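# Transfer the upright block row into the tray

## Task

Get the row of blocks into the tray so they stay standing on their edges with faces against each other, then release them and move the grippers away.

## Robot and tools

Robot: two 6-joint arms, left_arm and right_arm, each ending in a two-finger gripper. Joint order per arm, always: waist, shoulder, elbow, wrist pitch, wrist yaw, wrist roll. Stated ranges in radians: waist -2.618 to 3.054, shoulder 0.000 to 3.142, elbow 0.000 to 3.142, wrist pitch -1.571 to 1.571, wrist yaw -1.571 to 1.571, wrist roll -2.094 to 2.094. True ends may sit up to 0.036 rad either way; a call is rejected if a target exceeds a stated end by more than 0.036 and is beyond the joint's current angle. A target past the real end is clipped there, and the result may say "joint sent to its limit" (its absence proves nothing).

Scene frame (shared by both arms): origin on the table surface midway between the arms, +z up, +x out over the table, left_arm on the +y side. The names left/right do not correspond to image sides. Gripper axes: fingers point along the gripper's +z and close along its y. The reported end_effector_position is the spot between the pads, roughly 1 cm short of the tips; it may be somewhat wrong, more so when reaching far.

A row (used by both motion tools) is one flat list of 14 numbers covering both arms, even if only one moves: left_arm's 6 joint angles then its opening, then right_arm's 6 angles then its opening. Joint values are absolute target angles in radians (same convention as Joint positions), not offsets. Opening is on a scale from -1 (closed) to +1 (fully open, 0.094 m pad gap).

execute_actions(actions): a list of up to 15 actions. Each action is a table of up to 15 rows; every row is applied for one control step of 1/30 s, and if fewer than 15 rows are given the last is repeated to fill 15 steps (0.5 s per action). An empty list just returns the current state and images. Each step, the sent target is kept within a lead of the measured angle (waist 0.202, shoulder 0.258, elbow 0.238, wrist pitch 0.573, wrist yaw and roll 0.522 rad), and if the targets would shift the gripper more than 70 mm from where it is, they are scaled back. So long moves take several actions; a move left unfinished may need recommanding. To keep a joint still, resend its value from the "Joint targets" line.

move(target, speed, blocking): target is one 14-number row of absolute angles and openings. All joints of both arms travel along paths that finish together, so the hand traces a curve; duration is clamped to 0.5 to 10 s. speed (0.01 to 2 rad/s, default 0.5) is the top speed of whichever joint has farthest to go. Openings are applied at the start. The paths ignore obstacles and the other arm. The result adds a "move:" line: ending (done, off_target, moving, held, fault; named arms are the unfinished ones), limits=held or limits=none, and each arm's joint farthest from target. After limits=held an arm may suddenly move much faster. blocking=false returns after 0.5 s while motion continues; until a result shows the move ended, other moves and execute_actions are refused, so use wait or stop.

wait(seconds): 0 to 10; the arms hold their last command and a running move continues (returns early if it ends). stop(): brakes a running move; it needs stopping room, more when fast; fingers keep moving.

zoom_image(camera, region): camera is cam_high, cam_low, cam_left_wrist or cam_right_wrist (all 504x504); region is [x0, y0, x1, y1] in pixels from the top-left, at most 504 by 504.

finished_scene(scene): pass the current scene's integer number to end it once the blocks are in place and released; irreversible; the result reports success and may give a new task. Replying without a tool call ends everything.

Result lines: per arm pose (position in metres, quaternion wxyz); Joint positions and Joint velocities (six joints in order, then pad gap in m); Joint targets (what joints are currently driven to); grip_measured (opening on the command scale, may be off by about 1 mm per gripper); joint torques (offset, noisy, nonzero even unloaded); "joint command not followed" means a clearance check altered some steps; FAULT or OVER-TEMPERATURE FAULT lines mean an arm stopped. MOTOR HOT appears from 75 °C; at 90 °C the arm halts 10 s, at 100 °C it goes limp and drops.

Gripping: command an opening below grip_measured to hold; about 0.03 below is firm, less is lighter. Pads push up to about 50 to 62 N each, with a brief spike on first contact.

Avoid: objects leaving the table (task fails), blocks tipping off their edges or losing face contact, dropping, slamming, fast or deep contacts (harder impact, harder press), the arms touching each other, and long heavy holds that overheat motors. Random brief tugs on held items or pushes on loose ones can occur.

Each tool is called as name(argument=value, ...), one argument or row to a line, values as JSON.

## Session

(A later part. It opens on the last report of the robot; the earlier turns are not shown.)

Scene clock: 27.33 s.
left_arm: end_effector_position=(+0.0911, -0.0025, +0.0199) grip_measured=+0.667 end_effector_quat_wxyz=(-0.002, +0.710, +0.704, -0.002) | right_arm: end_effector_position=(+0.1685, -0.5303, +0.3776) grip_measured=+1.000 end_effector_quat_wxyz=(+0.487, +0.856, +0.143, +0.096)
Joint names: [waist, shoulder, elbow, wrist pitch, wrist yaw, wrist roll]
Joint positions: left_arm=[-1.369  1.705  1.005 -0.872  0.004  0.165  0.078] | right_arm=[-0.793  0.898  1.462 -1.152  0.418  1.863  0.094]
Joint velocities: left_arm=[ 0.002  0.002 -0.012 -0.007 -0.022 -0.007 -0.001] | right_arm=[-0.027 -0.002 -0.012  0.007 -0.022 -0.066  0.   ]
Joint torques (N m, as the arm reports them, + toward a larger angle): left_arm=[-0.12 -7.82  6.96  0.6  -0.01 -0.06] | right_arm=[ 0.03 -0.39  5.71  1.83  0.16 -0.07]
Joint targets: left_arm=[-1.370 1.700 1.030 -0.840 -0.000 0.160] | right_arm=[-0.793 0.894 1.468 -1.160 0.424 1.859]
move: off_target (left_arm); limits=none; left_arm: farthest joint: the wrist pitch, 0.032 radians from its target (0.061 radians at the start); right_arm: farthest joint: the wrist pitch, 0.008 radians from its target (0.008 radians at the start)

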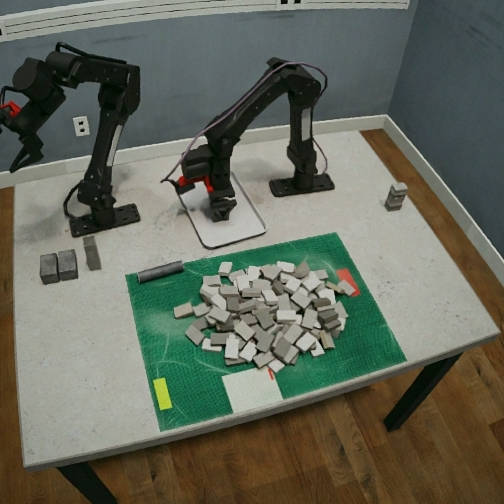

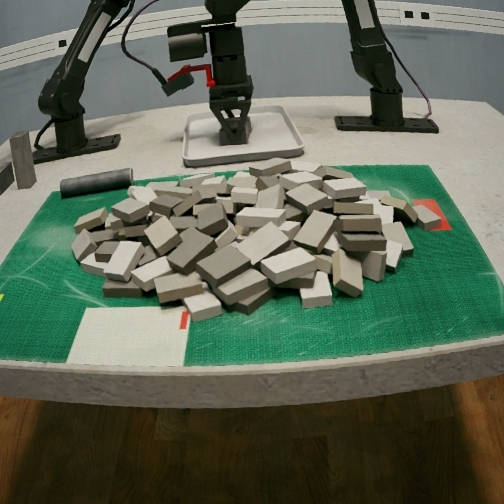

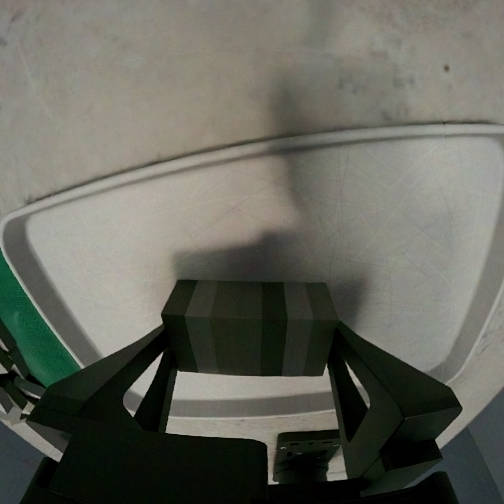

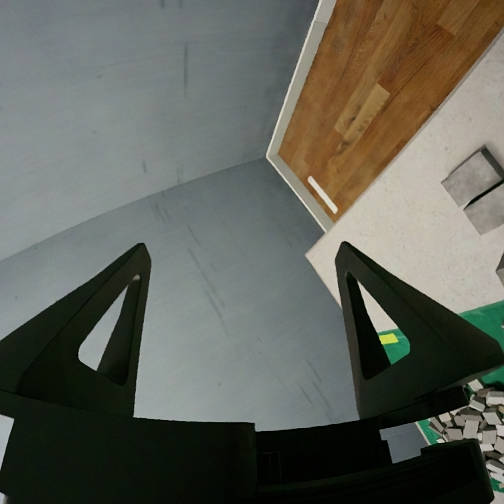

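Contact. Release.

execute_actions(
  actions=[
    [[-1.37,1.7,1.03,-0.86,0,0.16,0.68,-0.793,0.894,1.468,-1.16,0.424,1.859,1]],
    [[-1.37,1.7,1.03,-0.86,0,0.16,1,-0.793,0.894,1.468,-1.16,0.424,1.859,1]],
  ],
)

move(
  target=[-1.37,1.3,1.2,-1.45,0,0.16,1,-0.793,0.894,1.468,-1.16,0.424,1.859,1],
  speed=0.5,
)

move(
  target=[-0.2,1.0,1.1,-1.45,0,0.16,1,-0.793,0.894,1.468,-1.16,0.424,1.859,1],
  speed=1,
)

Scene clock: 29.27 s.
left_arm: end_effector_position=(+0.0911, -0.0025, +0.0199) grip_measured=+1.000 end_effector_quat_wxyz=(-0.002, +0.710, +0.704, -0.002) | right_arm: end_effector_position=(+0.1685, -0.5303, +0.3776) grip_measured=+1.000 end_effector_quat_wxyz=(+0.487, +0.856, +0.143, +0.096)
Joint names: [waist, shoulder, elbow, wrist pitch, wrist yaw, wrist roll]
Joint positions: left_arm=[-1.369  1.705  1.005 -0.872  0.004  0.164  0.094] | right_arm=[-0.793  0.898  1.462 -1.152  0.418  1.863  0.094]
Joint velocities: left_arm=[-0.012 -0.007 -0.002 -0.022 -0.037  0.081  0.   ] | right_arm=[-0.002 -0.002 -0.002  0.051  0.037  0.007  0.   ]
Joint torques (N m, as the arm reports them, + toward a larger angle): left_arm=[-0.09 -7.74  7.27  0.4   0.01 -0.06] | right_arm=[-0.07 -0.4   6.02  1.83  0.1  -0.06]
Joint targets: left_arm=[-1.370 1.700 1.030 -0.860 0.000 0.160] | right_arm=[-0.793 0.894 1.468 -1.160 0.424 1.859]

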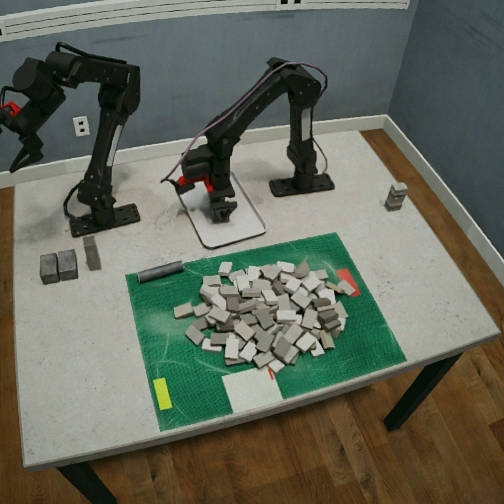

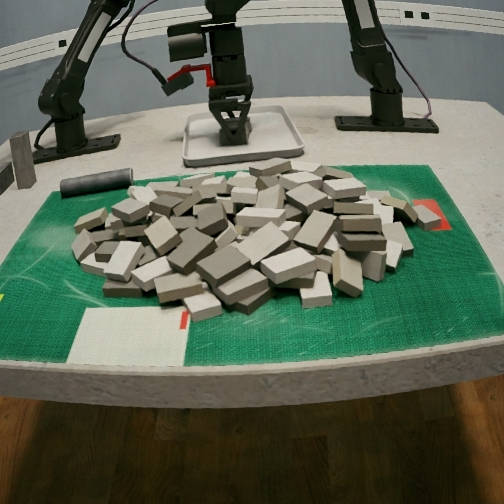

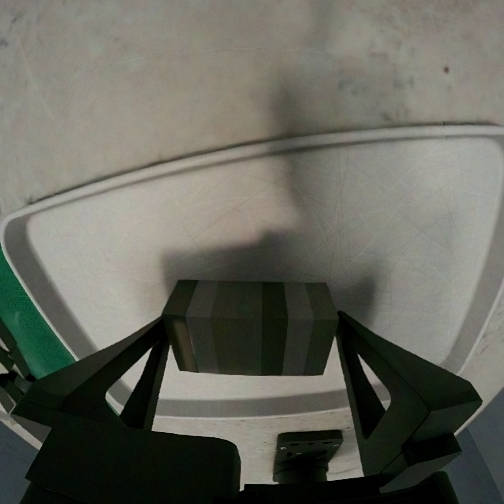

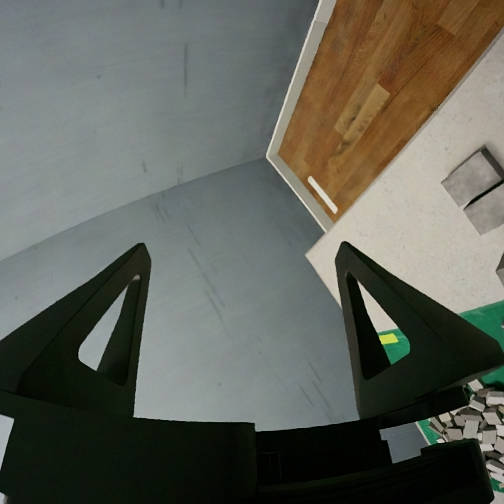

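Scene clock: 31.13 s.
left_arm: end_effector_position=(+0.0786, +0.0774, +0.1491) grip_measured=+1.000 end_effector_quat_wxyz=(-0.009, +0.710, +0.704, +0.004) | right_arm: end_effector_position=(+0.1685, -0.5303, +0.3776) grip_measured=+1.000 end_effector_quat_wxyz=(+0.487, +0.856, +0.143, +0.096)
Joint names: [waist, shoulder, elbow, wrist pitch, wrist yaw, wrist roll]
Joint positions: left_arm=[-1.369  1.317  1.169 -1.441  0.004  0.164  0.094] | right_arm=[-0.793  0.898  1.462 -1.152  0.418  1.863  0.094]
Joint velocities: left_arm=[ 0.002  0.007 -0.007  0.007  0.007  0.037  0.   ] | right_arm=[-0.012 -0.002  0.007  0.022  0.007 -0.022  0.   ]
Joint torques (N m, as the arm reports them, + toward a larger angle): left_arm=[-0.11 -5.65  7.76  0.11 -0.01 -0.06] | right_arm=[ 0.17 -0.45  5.99  1.86  0.27 -0.08]
Joint targets: left_arm=[-1.370 1.300 1.200 -1.450 0.000 0.160] | right_arm=[-0.793 0.894 1.468 -1.160 0.424 1.859]
move: off_target (left_arm); limits=none; left_arm: farthest joint: the elbow, 0.031 radians from its target (0.195 radians at the start); right_arm: farthest joint: the wrist pitch, 0.008 radians from its target (0.008 radians at the start)

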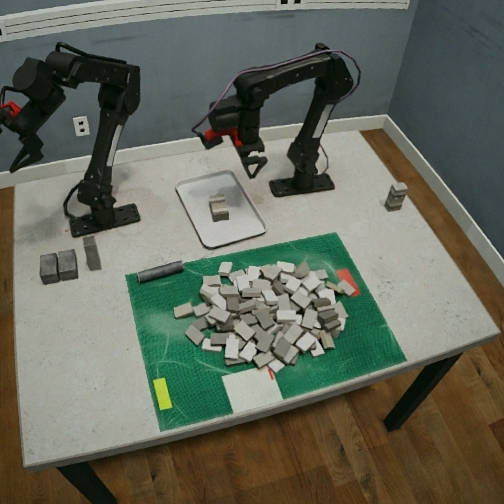

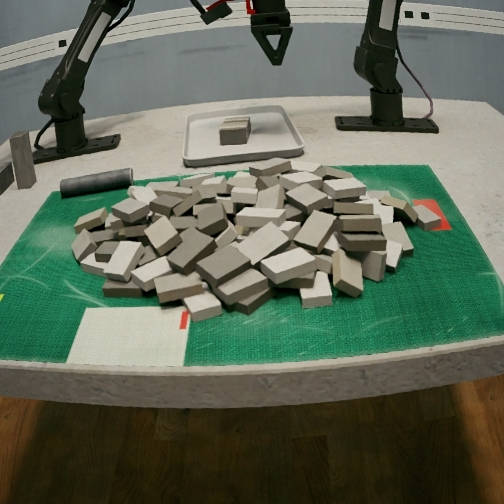

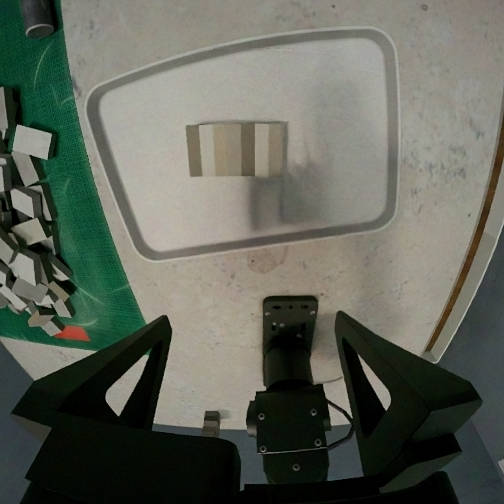

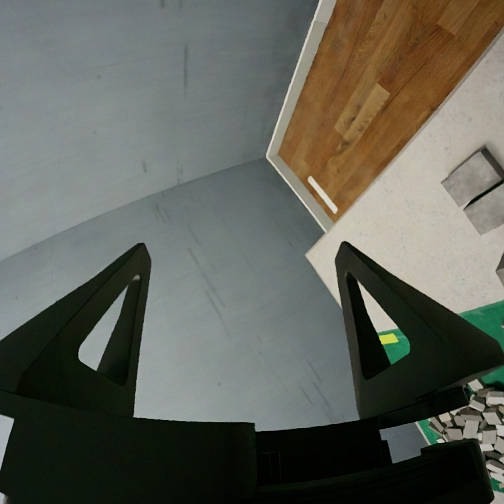

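Scene clock: 32.83 s.
left_arm: end_effector_position=(+0.2167, +0.2326, +0.1843) grip_measured=+1.000 end_effector_quat_wxyz=(+0.110, +0.206, +0.972, -0.003) | right_arm: end_effector_position=(+0.1685, -0.5303, +0.3776) grip_measured=+1.000 end_effector_quat_wxyz=(+0.487, +0.856, +0.143, +0.096)
Joint names: [waist, shoulder, elbow, wrist pitch, wrist yaw, wrist roll]
Joint positions: left_arm=[-0.209  1.022  1.116 -1.445 -0.004  0.164  0.094] | right_arm=[-0.793  0.898  1.462 -1.152  0.418  1.863  0.094]
Joint velocities: left_arm=[-0.022 -0.007 -0.022 -0.051 -0.066 -0.037  0.   ] | right_arm=[-0.027  0.012 -0.012 -0.022  0.007  0.022  0.   ]
Joint torques (N m, as the arm reports them, + toward a larger angle): left_arm=[ 0.65 -3.53  4.61  0.69  0.08 -0.06] | right_arm=[ 0.02 -0.45  5.92  1.92  0.23 -0.04]
Joint targets: left_arm=[-0.200 1.000 1.100 -1.450 -0.000 0.160] | right_arm=[-0.793 0.894 1.468 -1.160 0.424 1.859]
move: off_target (left_arm); limits=none; left_arm: farthest joint: the shoulder, 0.022 radians from its target (0.317 radians at the start); right_arm: farthest joint: the wrist pitch, 0.008 radians from its target (0.008 radians at the start)

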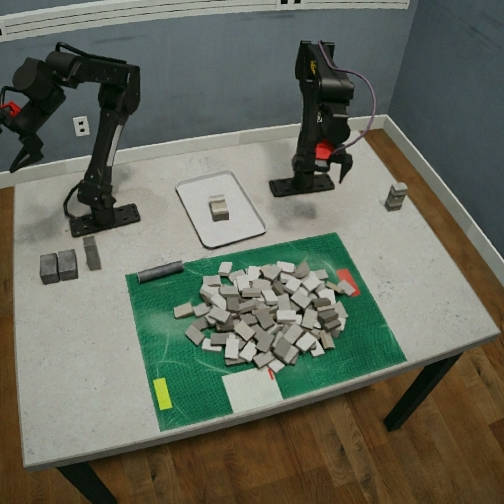

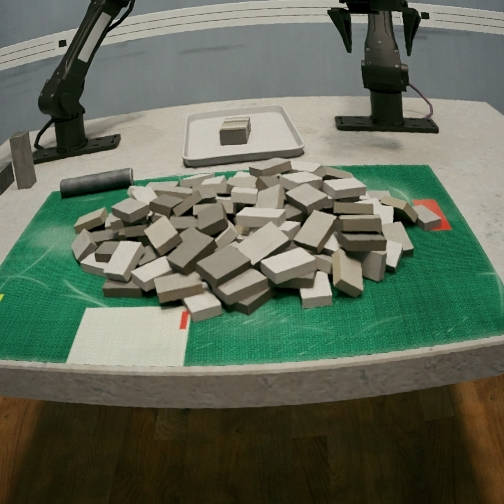

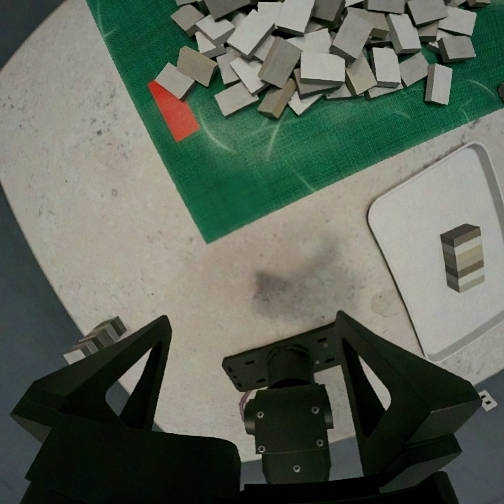

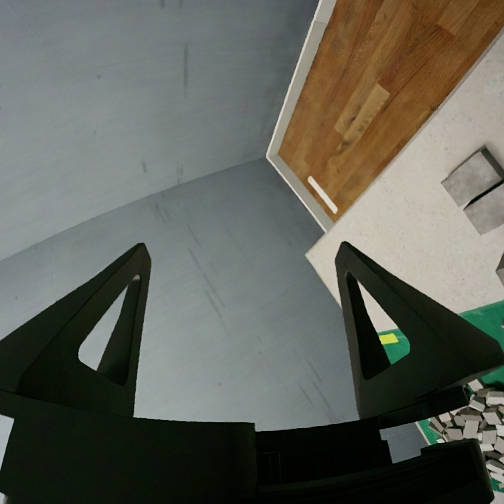

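finished_scene(
  scene=1,
)

The scene is finished: the task was done.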